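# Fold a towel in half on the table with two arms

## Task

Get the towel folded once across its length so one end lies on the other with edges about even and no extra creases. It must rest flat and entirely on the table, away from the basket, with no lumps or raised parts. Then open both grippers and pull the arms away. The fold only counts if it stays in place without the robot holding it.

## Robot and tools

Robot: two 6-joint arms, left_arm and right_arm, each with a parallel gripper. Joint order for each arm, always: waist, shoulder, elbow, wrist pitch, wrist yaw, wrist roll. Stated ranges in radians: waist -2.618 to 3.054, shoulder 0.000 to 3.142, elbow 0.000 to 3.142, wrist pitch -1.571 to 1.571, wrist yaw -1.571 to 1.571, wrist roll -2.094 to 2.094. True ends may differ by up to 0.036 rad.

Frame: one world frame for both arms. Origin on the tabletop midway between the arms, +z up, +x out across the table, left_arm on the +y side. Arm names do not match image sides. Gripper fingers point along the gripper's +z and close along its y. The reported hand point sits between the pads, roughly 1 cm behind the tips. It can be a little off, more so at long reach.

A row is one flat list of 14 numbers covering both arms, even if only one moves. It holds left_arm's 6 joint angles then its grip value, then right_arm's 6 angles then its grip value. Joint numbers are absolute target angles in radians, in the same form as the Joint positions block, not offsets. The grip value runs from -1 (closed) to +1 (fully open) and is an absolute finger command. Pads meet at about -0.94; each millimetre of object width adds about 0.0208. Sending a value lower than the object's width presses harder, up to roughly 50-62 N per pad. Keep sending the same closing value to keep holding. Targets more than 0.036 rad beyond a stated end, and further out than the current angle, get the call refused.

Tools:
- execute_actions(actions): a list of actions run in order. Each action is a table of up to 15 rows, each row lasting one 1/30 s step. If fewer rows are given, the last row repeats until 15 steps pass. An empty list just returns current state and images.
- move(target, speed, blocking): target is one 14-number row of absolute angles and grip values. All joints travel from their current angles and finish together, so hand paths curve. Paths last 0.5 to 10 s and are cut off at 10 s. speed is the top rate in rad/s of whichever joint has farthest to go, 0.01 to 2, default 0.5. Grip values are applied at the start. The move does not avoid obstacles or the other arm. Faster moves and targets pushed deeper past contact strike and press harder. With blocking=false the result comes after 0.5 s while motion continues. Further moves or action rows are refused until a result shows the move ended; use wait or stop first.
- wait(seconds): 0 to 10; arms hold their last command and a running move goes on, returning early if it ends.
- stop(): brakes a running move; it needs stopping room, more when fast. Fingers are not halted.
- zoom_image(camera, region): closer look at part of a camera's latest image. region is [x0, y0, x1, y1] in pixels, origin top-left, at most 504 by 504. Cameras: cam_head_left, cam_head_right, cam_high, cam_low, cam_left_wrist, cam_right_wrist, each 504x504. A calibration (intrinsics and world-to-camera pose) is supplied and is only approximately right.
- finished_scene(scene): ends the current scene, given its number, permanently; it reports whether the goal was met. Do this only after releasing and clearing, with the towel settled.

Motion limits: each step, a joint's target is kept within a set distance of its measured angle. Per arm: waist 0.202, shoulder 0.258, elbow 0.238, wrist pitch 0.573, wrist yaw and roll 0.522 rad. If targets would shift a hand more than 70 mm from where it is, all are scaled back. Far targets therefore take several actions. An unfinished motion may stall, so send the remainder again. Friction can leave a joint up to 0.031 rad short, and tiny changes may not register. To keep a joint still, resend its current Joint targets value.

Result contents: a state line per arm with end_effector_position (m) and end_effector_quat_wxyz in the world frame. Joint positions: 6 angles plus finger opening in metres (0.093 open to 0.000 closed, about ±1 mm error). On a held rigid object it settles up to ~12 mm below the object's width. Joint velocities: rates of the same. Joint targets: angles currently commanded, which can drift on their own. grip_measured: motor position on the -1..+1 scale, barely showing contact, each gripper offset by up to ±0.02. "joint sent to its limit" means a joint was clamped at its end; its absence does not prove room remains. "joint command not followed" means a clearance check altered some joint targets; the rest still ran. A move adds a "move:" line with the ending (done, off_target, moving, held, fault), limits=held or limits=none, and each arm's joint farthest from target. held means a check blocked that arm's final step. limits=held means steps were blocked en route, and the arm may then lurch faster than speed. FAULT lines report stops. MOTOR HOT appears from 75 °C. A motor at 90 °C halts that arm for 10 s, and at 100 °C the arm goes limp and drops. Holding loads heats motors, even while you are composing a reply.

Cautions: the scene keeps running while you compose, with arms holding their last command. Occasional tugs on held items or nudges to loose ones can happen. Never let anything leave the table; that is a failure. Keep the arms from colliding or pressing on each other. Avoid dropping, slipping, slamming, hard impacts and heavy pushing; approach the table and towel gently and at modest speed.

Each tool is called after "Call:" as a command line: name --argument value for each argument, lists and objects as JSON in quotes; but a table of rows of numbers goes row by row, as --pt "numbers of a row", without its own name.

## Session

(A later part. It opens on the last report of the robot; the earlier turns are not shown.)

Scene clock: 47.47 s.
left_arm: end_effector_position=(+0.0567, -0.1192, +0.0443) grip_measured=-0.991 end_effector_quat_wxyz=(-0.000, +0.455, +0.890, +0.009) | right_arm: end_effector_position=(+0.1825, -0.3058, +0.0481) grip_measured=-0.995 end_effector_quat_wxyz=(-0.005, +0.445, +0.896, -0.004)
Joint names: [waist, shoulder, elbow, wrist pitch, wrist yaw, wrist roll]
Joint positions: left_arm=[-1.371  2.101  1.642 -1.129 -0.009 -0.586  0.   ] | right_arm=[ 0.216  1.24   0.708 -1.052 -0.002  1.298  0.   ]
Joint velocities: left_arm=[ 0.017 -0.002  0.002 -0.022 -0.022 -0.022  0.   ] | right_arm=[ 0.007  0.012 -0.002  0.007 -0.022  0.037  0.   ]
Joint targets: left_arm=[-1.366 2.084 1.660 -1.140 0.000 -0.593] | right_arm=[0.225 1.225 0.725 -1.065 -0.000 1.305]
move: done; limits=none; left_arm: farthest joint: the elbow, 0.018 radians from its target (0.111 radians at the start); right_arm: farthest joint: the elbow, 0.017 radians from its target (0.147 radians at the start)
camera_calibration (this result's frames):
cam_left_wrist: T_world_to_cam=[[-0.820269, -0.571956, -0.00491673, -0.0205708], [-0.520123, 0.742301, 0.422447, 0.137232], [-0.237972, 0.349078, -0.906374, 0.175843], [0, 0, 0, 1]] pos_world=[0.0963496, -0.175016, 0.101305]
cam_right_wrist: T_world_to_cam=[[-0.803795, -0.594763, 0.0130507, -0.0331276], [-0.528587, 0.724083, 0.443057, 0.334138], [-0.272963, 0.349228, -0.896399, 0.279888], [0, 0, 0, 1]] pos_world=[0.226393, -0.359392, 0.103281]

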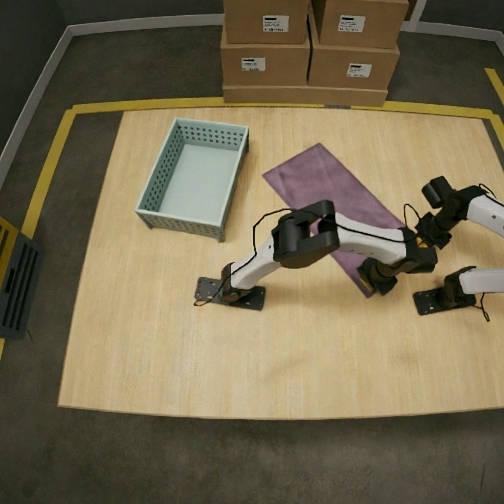

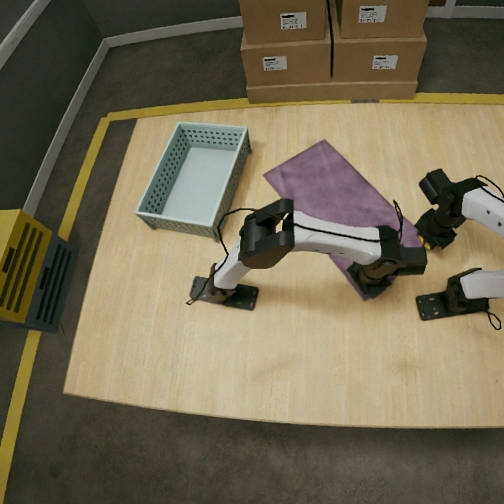

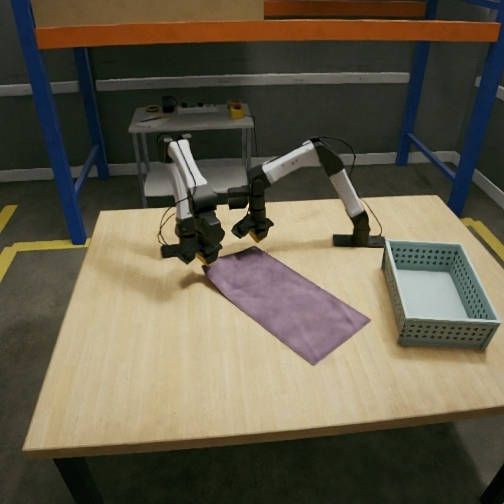

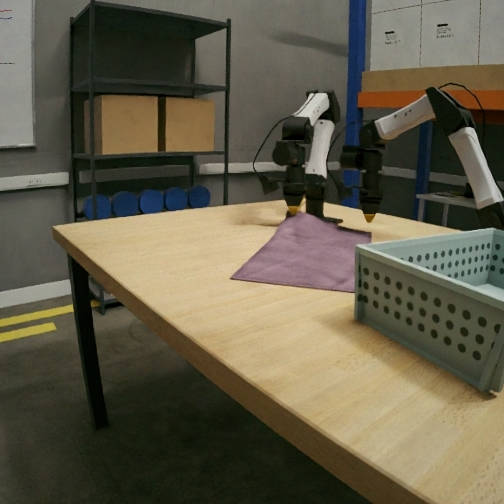

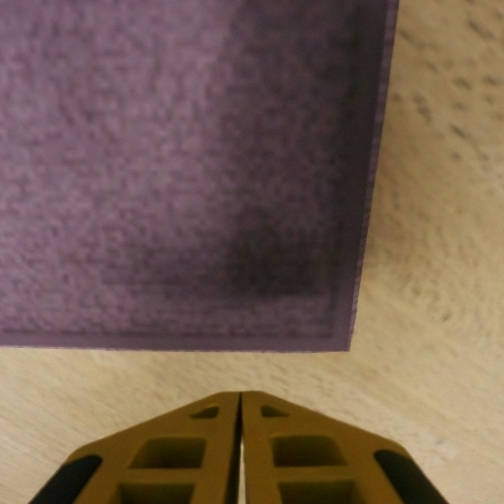

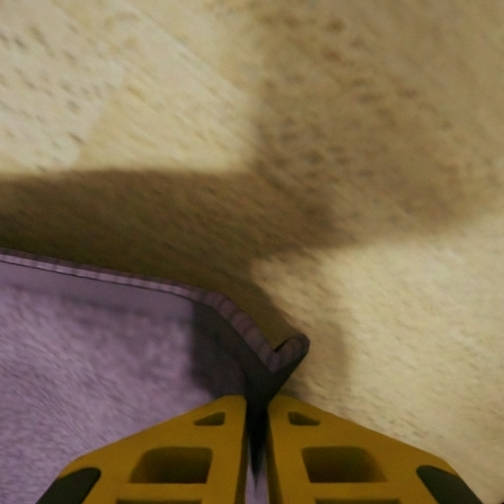

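Call:
move --target '[-1.415,2.186,1.735,-1.11,0,-0.635,-0.1, 0.225,1.225,0.725,-1.065,0,1.305,-1]' --speed 0.3

Call:
move --target '[-1.415,2.228,1.645,-1.0,0,-0.635,-0.1, 0.225,1.225,0.725,-1.065,0,1.305,-1]' --speed 0.2

Scene clock: 53.60 s.
left_arm: end_effector_position=(+0.0411, -0.1378, +0.0321) grip_measured=-0.101 end_effector_quat_wxyz=(+0.001, +0.454, +0.891, +0.007) | right_arm: end_effector_position=(+0.1824, -0.3059, +0.0481) grip_measured=-0.995 end_effector_quat_wxyz=(-0.005, +0.445, +0.896, -0.005)
Joint names: [waist, shoulder, elbow, wrist pitch, wrist yaw, wrist roll]
Joint positions: left_arm=[-1.41   2.178  1.715 -1.119 -0.007 -0.628  0.04 ] | right_arm=[ 0.216  1.24   0.708 -1.052 -0.002  1.298  0.   ]
Joint velocities: left_arm=[ 0.002  0.002 -0.002 -0.051 -0.007  0.022  0.   ] | right_arm=[ 0.012 -0.007 -0.017  0.022  0.022  0.051  0.   ]
Joint targets: left_arm=[-1.415 2.186 1.735 -1.110 0.000 -0.635] | right_arm=[0.225 1.225 0.725 -1.065 0.000 1.305]
move: done; limits=none; left_arm: farthest joint: the elbow, 0.020 radians from its target (0.093 radians at the start); right_arm: farthest joint: the elbow, 0.017 radians from its target (0.017 radians at the start)
camera_calibration (this result's frames):
cam_left_wrist: T_world_to_cam=[[-0.818732, -0.574175, -0.000988946, -0.0446031], [-0.521775, 0.743292, 0.41865, 0.148395], [-0.239643, 0.343278, -0.908147, 0.166938], [0, 0, 0, 1]] pos_world=[0.0809165, -0.193217, 0.0894344]
cam_right_wrist: T_world_to_cam=[[-0.803791, -0.594761, 0.0134193, -0.033235], [-0.52843, 0.724145, 0.443143, 0.334103], [-0.273281, 0.349103, -0.896351, 0.279895], [0, 0, 0, 1]] pos_world=[0.226326, -0.359418, 0.103275]

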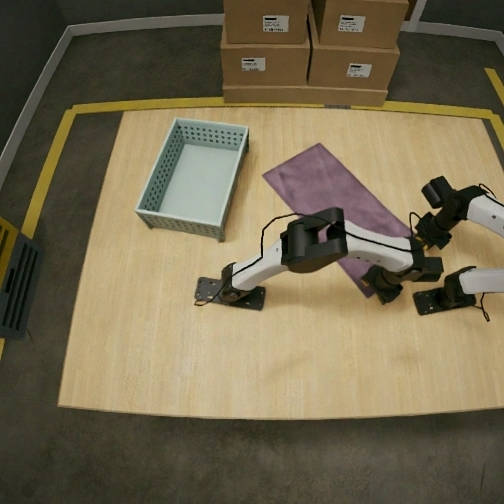

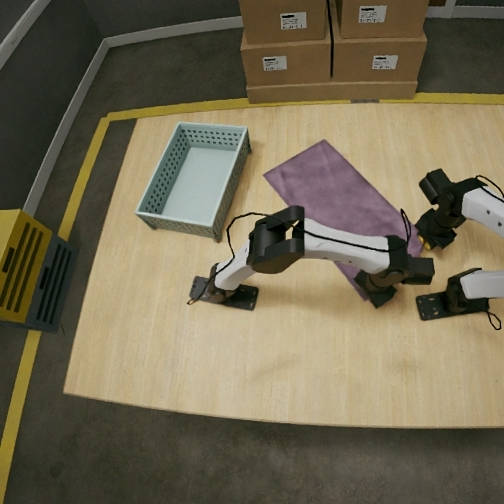

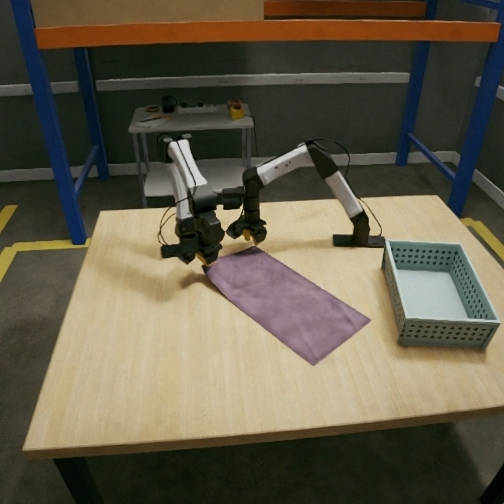

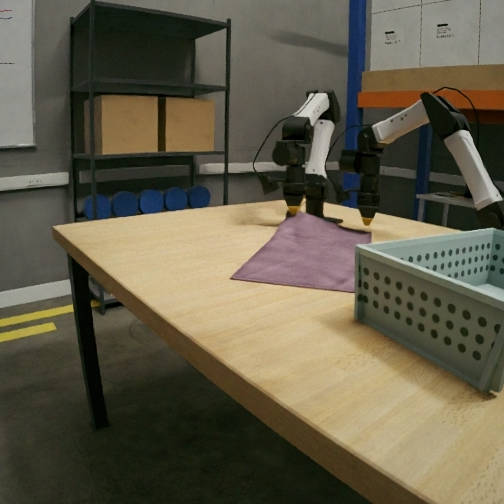

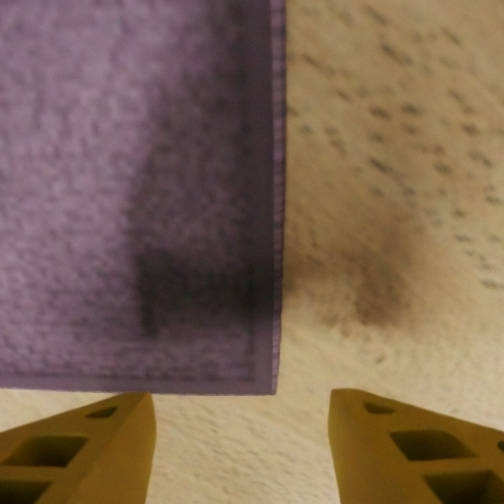

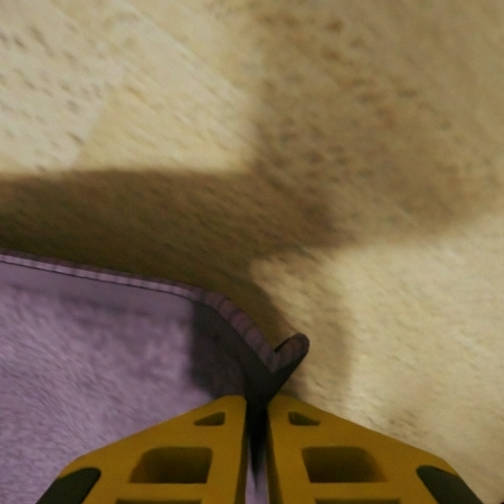

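Scene clock: 54.50 s.
left_arm: end_effector_position=(+0.0412, -0.1408, +0.0084) grip_measured=-0.101 end_effector_quat_wxyz=(+0.002, +0.453, +0.891, +0.005) | right_arm: end_effector_position=(+0.1824, -0.3059, +0.0481) grip_measured=-0.995 end_effector_quat_wxyz=(-0.005, +0.445, +0.896, -0.005)
Joint names: [waist, shoulder, elbow, wrist pitch, wrist yaw, wrist roll]
Joint positions: left_arm=[-1.41   2.211  1.671 -1.038 -0.008 -0.63   0.04 ] | right_arm=[ 0.216  1.24   0.708 -1.052 -0.002  1.298  0.   ]
Joint velocities: left_arm=[-0.007 -0.002  0.012  0.051  0.007 -0.007  0.   ] | right_arm=[-0.002 -0.007  0.002 -0.11  -0.007  0.037  0.   ]
Joint targets: left_arm=[-1.415 2.228 1.645 -1.000 -0.000 -0.635] | right_arm=[0.225 1.225 0.725 -1.065 -0.000 1.305]
move: off_target (left_arm); limits=none; left_arm: farthest joint: the wrist pitch, 0.038 radians from its target (0.119 radians at the start); right_arm: farthest joint: the elbow, 0.017 radians from its target (0.017 radians at the start)
camera_calibration (this result's frames):
cam_left_wrist: T_world_to_cam=[[-0.817859, -0.575418, 0.000790125, -0.046451], [-0.52323, 0.744253, 0.415113, 0.160814], [-0.239452, 0.339091, -0.909769, 0.145894], [0, 0, 0, 1]] pos_world=[0.0810866, -0.195886, 0.0660104]
cam_right_wrist: T_world_to_cam=[[-0.803791, -0.594761, 0.0134193, -0.033235], [-0.52843, 0.724145, 0.443143, 0.334103], [-0.273281, 0.349103, -0.896351, 0.279895], [0, 0, 0, 1]] pos_world=[0.226326, -0.359418, 0.103275]

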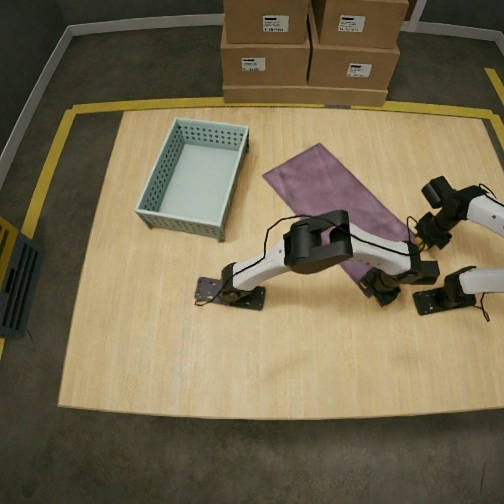

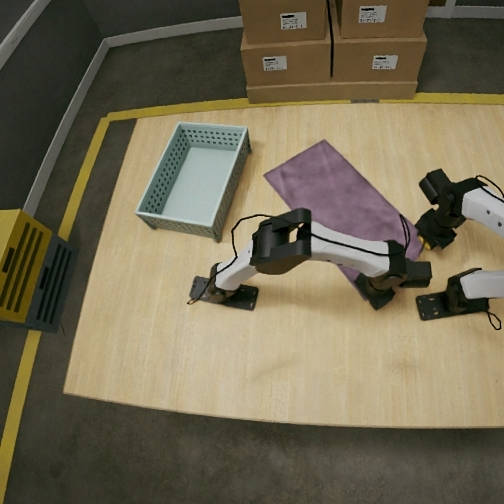

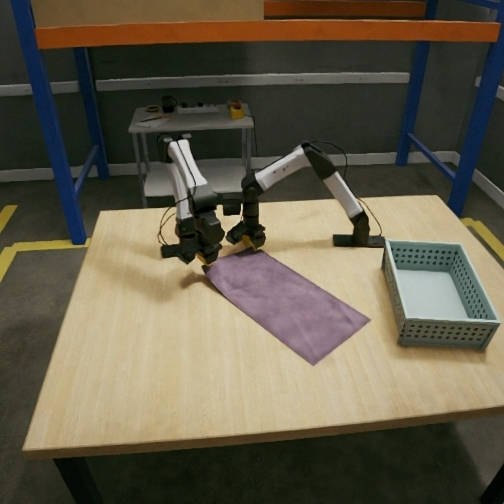

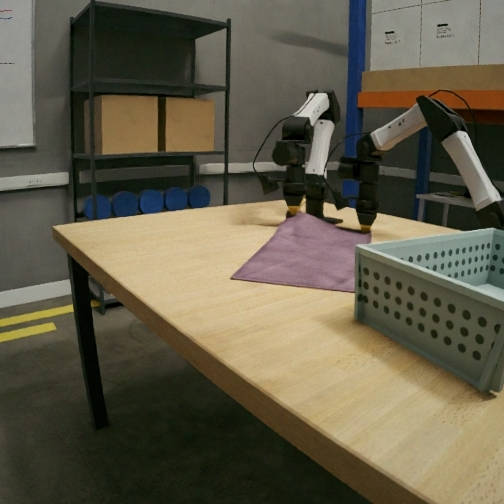

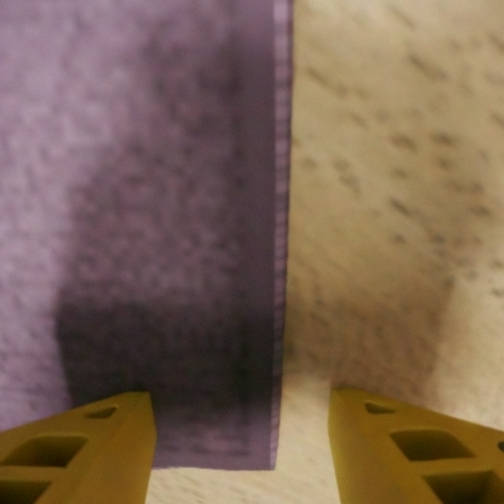

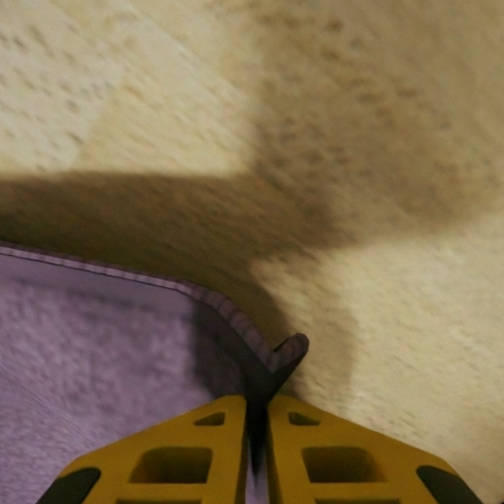

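Call:
execute_actions --actions '[[[-1.415,2.232,1.64,-1.02,0,-0.635,-0.2,0.225,1.225,0.725,-1.065,0,1.305,-1],[-1.415,2.232,1.64,-1.02,0,-0.635,-0.25,0.225,1.225,0.725,-1.065,0,1.305,-1],[-1.415,2.232,1.64,-1.02,0,-0.635,-0.3,0.225,1.225,0.725,-1.065,0,1.305,-1],[-1.415,2.232,1.64,-1.02,0,-0.635,-0.35,0.225,1.225,0.725,-1.065,0,1.305,-1],[-1.415,2.232,1.64,-1.02,0,-0.635,-0.4,0.225,1.225,0.725,-1.065,0,1.305,-1],[-1.415,2.232,1.64,-1.02,0,-0.635,-0.45,0.225,1.225,0.725,-1.065,0,1.305,-1],[-1.415,2.232,1.64,-1.02,0,-0.635,-0.5,0.225,1.225,0.725,-1.065,0,1.305,-1],[-1.415,2.232,1.64,-1.02,0,-0.635,-0.55,0.225,1.225,0.725,-1.065,0,1.305,-1],[-1.415,2.232,1.64,-1.02,0,-0.635,-0.6,0.225,1.225,0.725,-1.065,0,1.305,-1]]]'

Scene clock: 57.70 s.
left_arm: end_effector_position=(+0.0430, -0.1407, +0.0085) grip_measured=-0.598 end_effector_quat_wxyz=(+0.006, +0.453, +0.892, +0.008) | right_arm: end_effector_position=(+0.1818, -0.3061, +0.0482) grip_measured=-0.995 end_effector_quat_wxyz=(-0.006, +0.445, +0.896, -0.006)
Joint names: [waist, shoulder, elbow, wrist pitch, wrist yaw, wrist roll]
Joint positions: left_arm=[-1.41   2.211  1.671 -1.039 -0.018 -0.63   0.016] | right_arm=[ 0.216  1.24   0.708 -1.055 -0.002  1.298  0.   ]
Joint velocities: left_arm=[-0.002 -0.012  0.002 -0.051 -0.007  0.037 -0.   ] | right_arm=[-0.002  0.002 -0.017 -0.051 -0.037  0.022  0.   ]
Joint targets: left_arm=[-1.415 2.232 1.640 -1.020 0.000 -0.635] | right_arm=[0.225 1.225 0.725 -1.065 -0.000 1.305]
camera_calibration (this result's frames):
cam_left_wrist: T_world_to_cam=[[-0.817648, -0.575665, -0.00785634, -0.0449493], [-0.527706, 0.743934, 0.409986, 0.161833], [-0.23017, 0.33937, -0.912058, 0.145958], [0, 0, 0, 1]] pos_world=[0.0822425, -0.195802, 0.0664199]
cam_right_wrist: T_world_to_cam=[[-0.803754, -0.594747, 0.0159989, -0.0339869], [-0.527328, 0.72458, 0.443743, 0.333857], [-0.275507, 0.348224, -0.896011, 0.279941], [0, 0, 0, 1]] pos_world=[0.225861, -0.359602, 0.103228]

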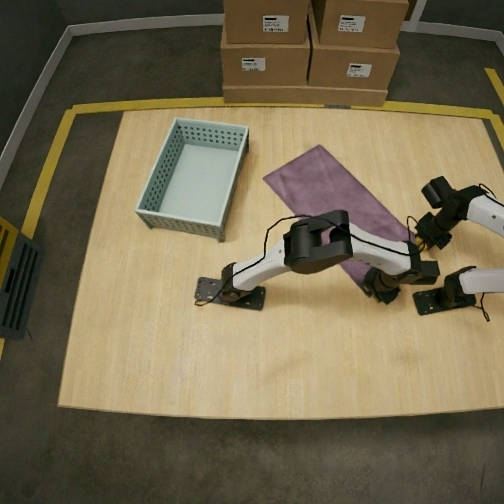

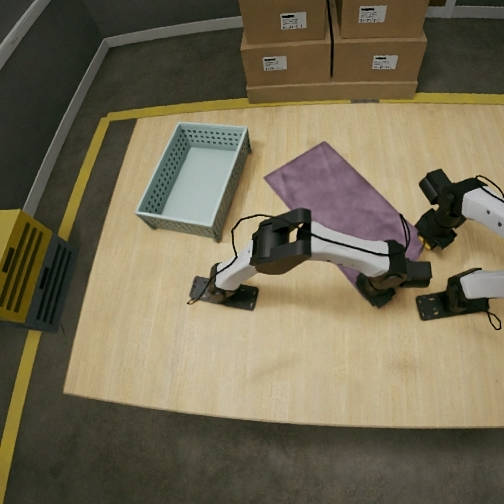

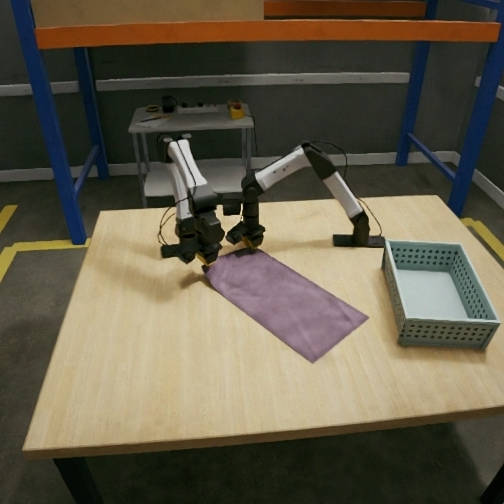

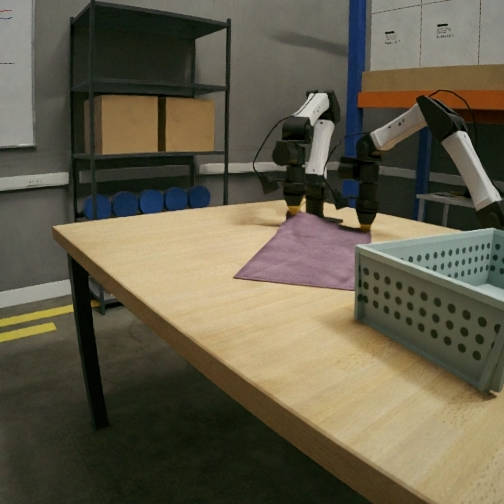

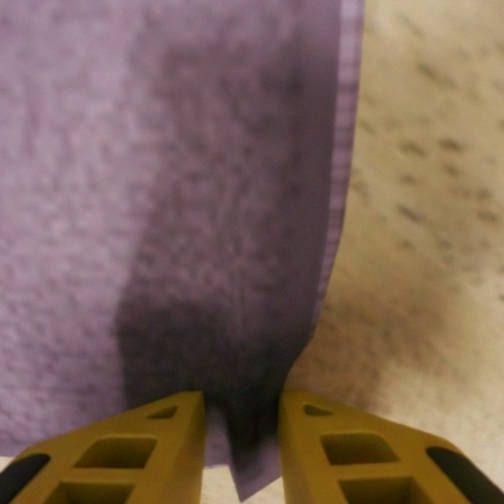

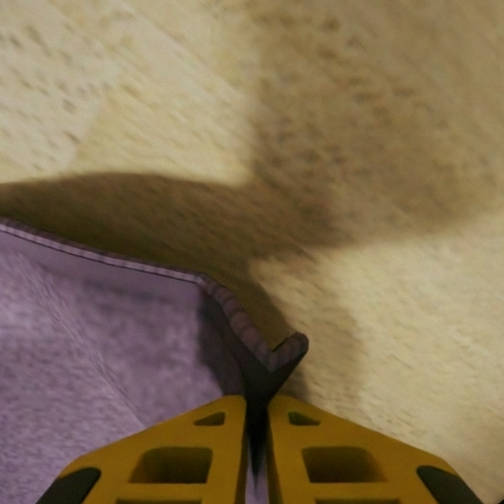

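Call:
execute_actions --actions '[[[-1.415,2.232,1.64,-1.02,0,-0.635,-0.7,0.225,1.225,0.725,-1.065,0,1.305,-1],[-1.415,2.232,1.64,-1.02,0,-0.635,-0.8,0.225,1.225,0.725,-1.065,0,1.305,-1],[-1.415,2.232,1.64,-1.02,0,-0.635,-0.9,0.225,1.225,0.725,-1.065,0,1.305,-1],[-1.415,2.232,1.64,-1.02,0,-0.635,-1,0.225,1.225,0.725,-1.065,0,1.305,-1]]]'

Call:
move --target '[-1.306,1.75,1.91,-1.343,0,-0.533,-1, 0.275,1.098,1.365,-1.451,0,1.368,-1]' --speed 0.35

Scene clock: 61.70 s.
left_arm: end_effector_position=(+0.0425, -0.1412, +0.0084) grip_measured=-0.983 end_effector_quat_wxyz=(+0.006, +0.453, +0.891, +0.006) | right_arm: end_effector_position=(+0.1817, -0.3061, +0.0482) grip_measured=-0.995 end_effector_quat_wxyz=(-0.006, +0.445, +0.896, -0.006)
Joint names: [waist, shoulder, elbow, wrist pitch, wrist yaw, wrist roll]
Joint positions: left_arm=[-1.411  2.211  1.671 -1.036 -0.016 -0.63   0.   ] | right_arm=[ 0.216  1.24   0.708 -1.055 -0.002  1.298  0.   ]
Joint velocities: left_arm=[-0.022 -0.007 -0.017  0.022 -0.095  0.051  0.   ] | right_arm=[-0.007 -0.022 -0.002 -0.095 -0.11   0.022  0.   ]
Joint targets: left_arm=[-1.415 2.232 1.640 -1.020 -0.000 -0.635] | right_arm=[0.225 1.225 0.725 -1.065 0.000 1.305]
camera_calibration (this result's frames):
cam_left_wrist: T_world_to_cam=[[-0.817873, -0.575378, -0.00497983, -0.0456361], [-0.52665, 0.745067, 0.409286, 0.162118], [-0.231784, 0.337367, -0.912393, 0.145816], [0, 0, 0, 1]] pos_world=[0.0818528, -0.19624, 0.0664619]
cam_right_wrist: T_world_to_cam=[[-0.803748, -0.594744, 0.0163674, -0.0340943], [-0.527171, 0.724643, 0.443829, 0.333822], [-0.275825, 0.348098, -0.895962, 0.279948], [0, 0, 0, 1]] pos_world=[0.225794, -0.359628, 0.103221]

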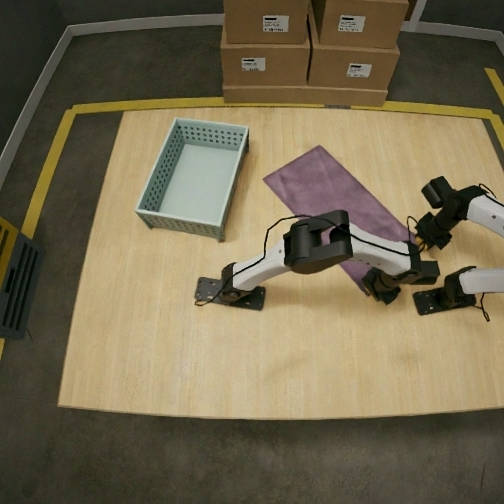

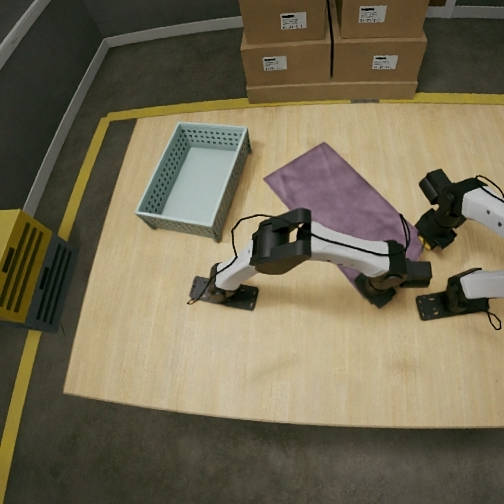

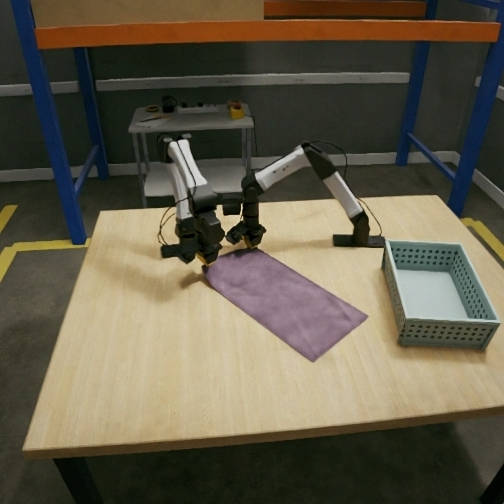

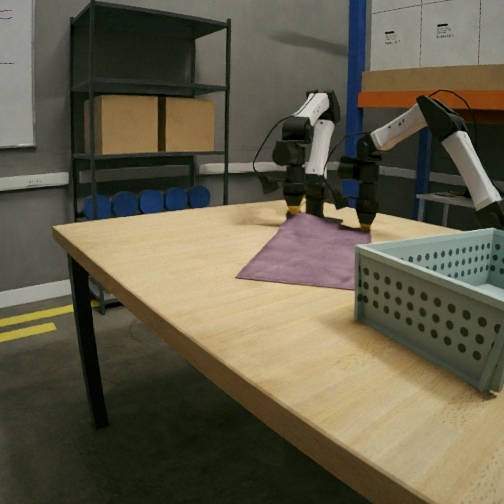

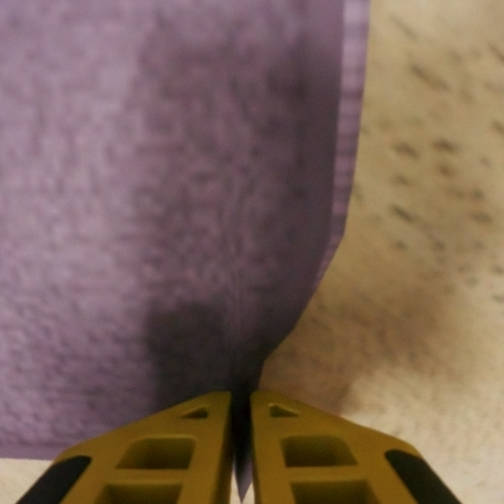

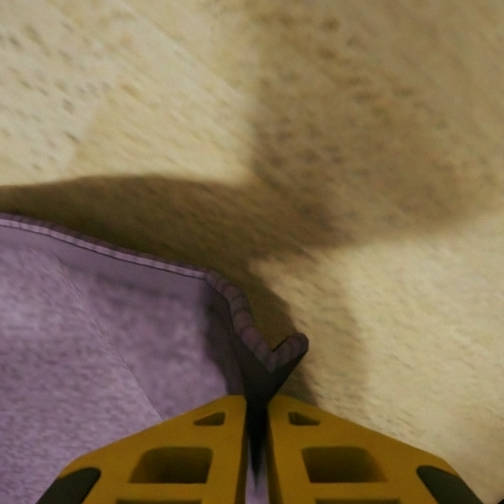

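Scene clock: 64.23 s.
left_arm: end_effector_position=(+0.0796, -0.1138, +0.2391) grip_measured=-0.983 end_effector_quat_wxyz=(+0.102, +0.441, +0.878, -0.153) | right_arm: end_effector_position=(+0.2165, -0.2809, +0.2401) grip_measured=-0.995 end_effector_quat_wxyz=(+0.114, +0.443, +0.878, +0.143)
Joint names: [waist, shoulder, elbow, wrist pitch, wrist yaw, wrist roll]
Joint positions: left_arm=[-1.313  1.76   1.894 -1.336 -0.009 -0.54   0.   ] | right_arm=[ 0.266  1.11   1.349 -1.441 -0.002  1.361  0.   ]
Joint velocities: left_arm=[ 0.002 -0.012 -0.012 -0.022 -0.037  0.022  0.   ] | right_arm=[0.012 0.007 0.012 0.007 0.022 0.007 0.   ]
Joint targets: left_arm=[-1.306 1.750 1.910 -1.343 0.000 -0.533] | right_arm=[0.275 1.098 1.365 -1.451 0.000 1.368]
move: done; limits=none; left_arm: farthest joint: the elbow, 0.016 radians from its target (0.239 radians at the start); right_arm: farthest joint: the elbow, 0.016 radians from its target (0.657 radians at the start)
camera_calibration (this result's frames):
cam_left_wrist: T_world_to_cam=[[-0.816897, -0.546736, 0.183737, -0.0403033], [-0.538673, 0.837049, 0.0958156, 0.153218], [-0.206182, -0.0207024, -0.978295, 0.32863], [0, 0, 0, 1]] pos_world=[0.117368, -0.143483, 0.314221]
cam_right_wrist: T_world_to_cam=[[-0.751453, -0.557468, -0.352914, 0.0935475], [-0.658421, 0.668006, 0.34677, 0.284535], [0.0424352, 0.492947, -0.869024, 0.418019], [0, 0, 0, 1]] pos_world=[0.239902, -0.343983, 0.297614]

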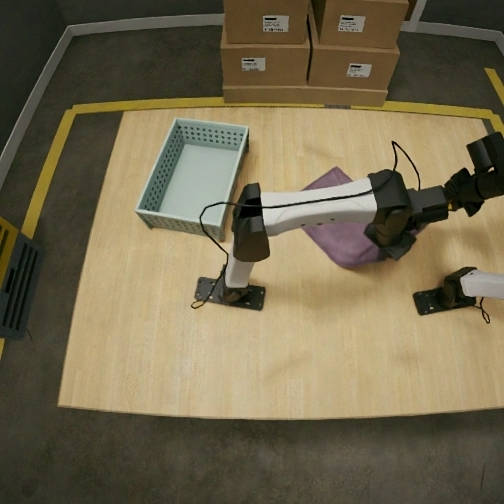

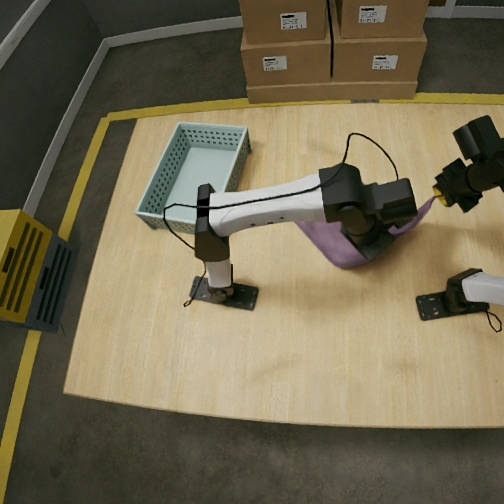

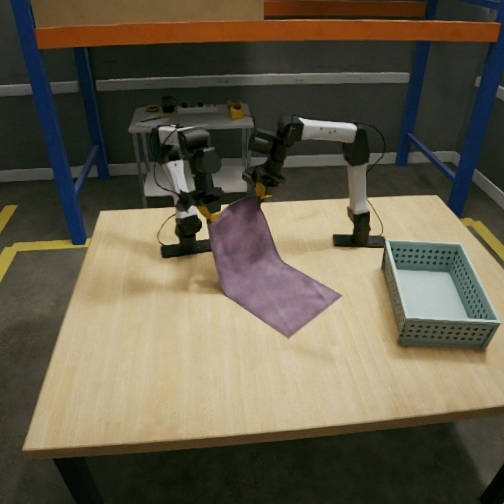

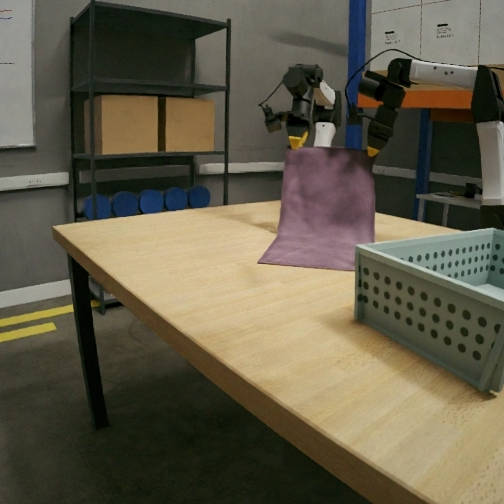

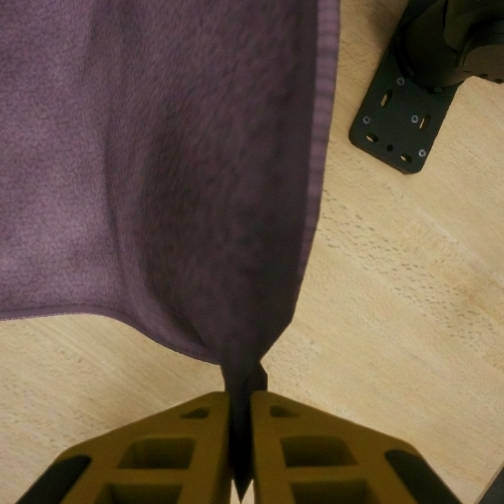

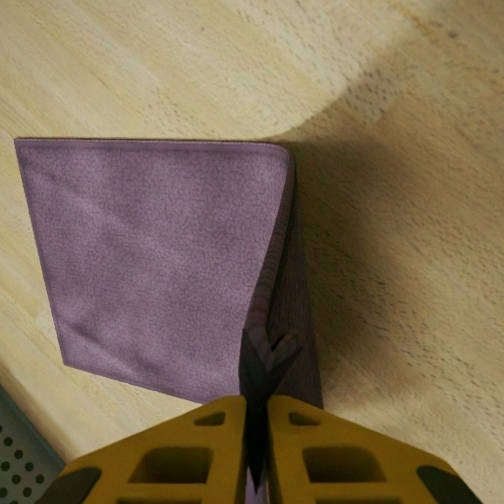

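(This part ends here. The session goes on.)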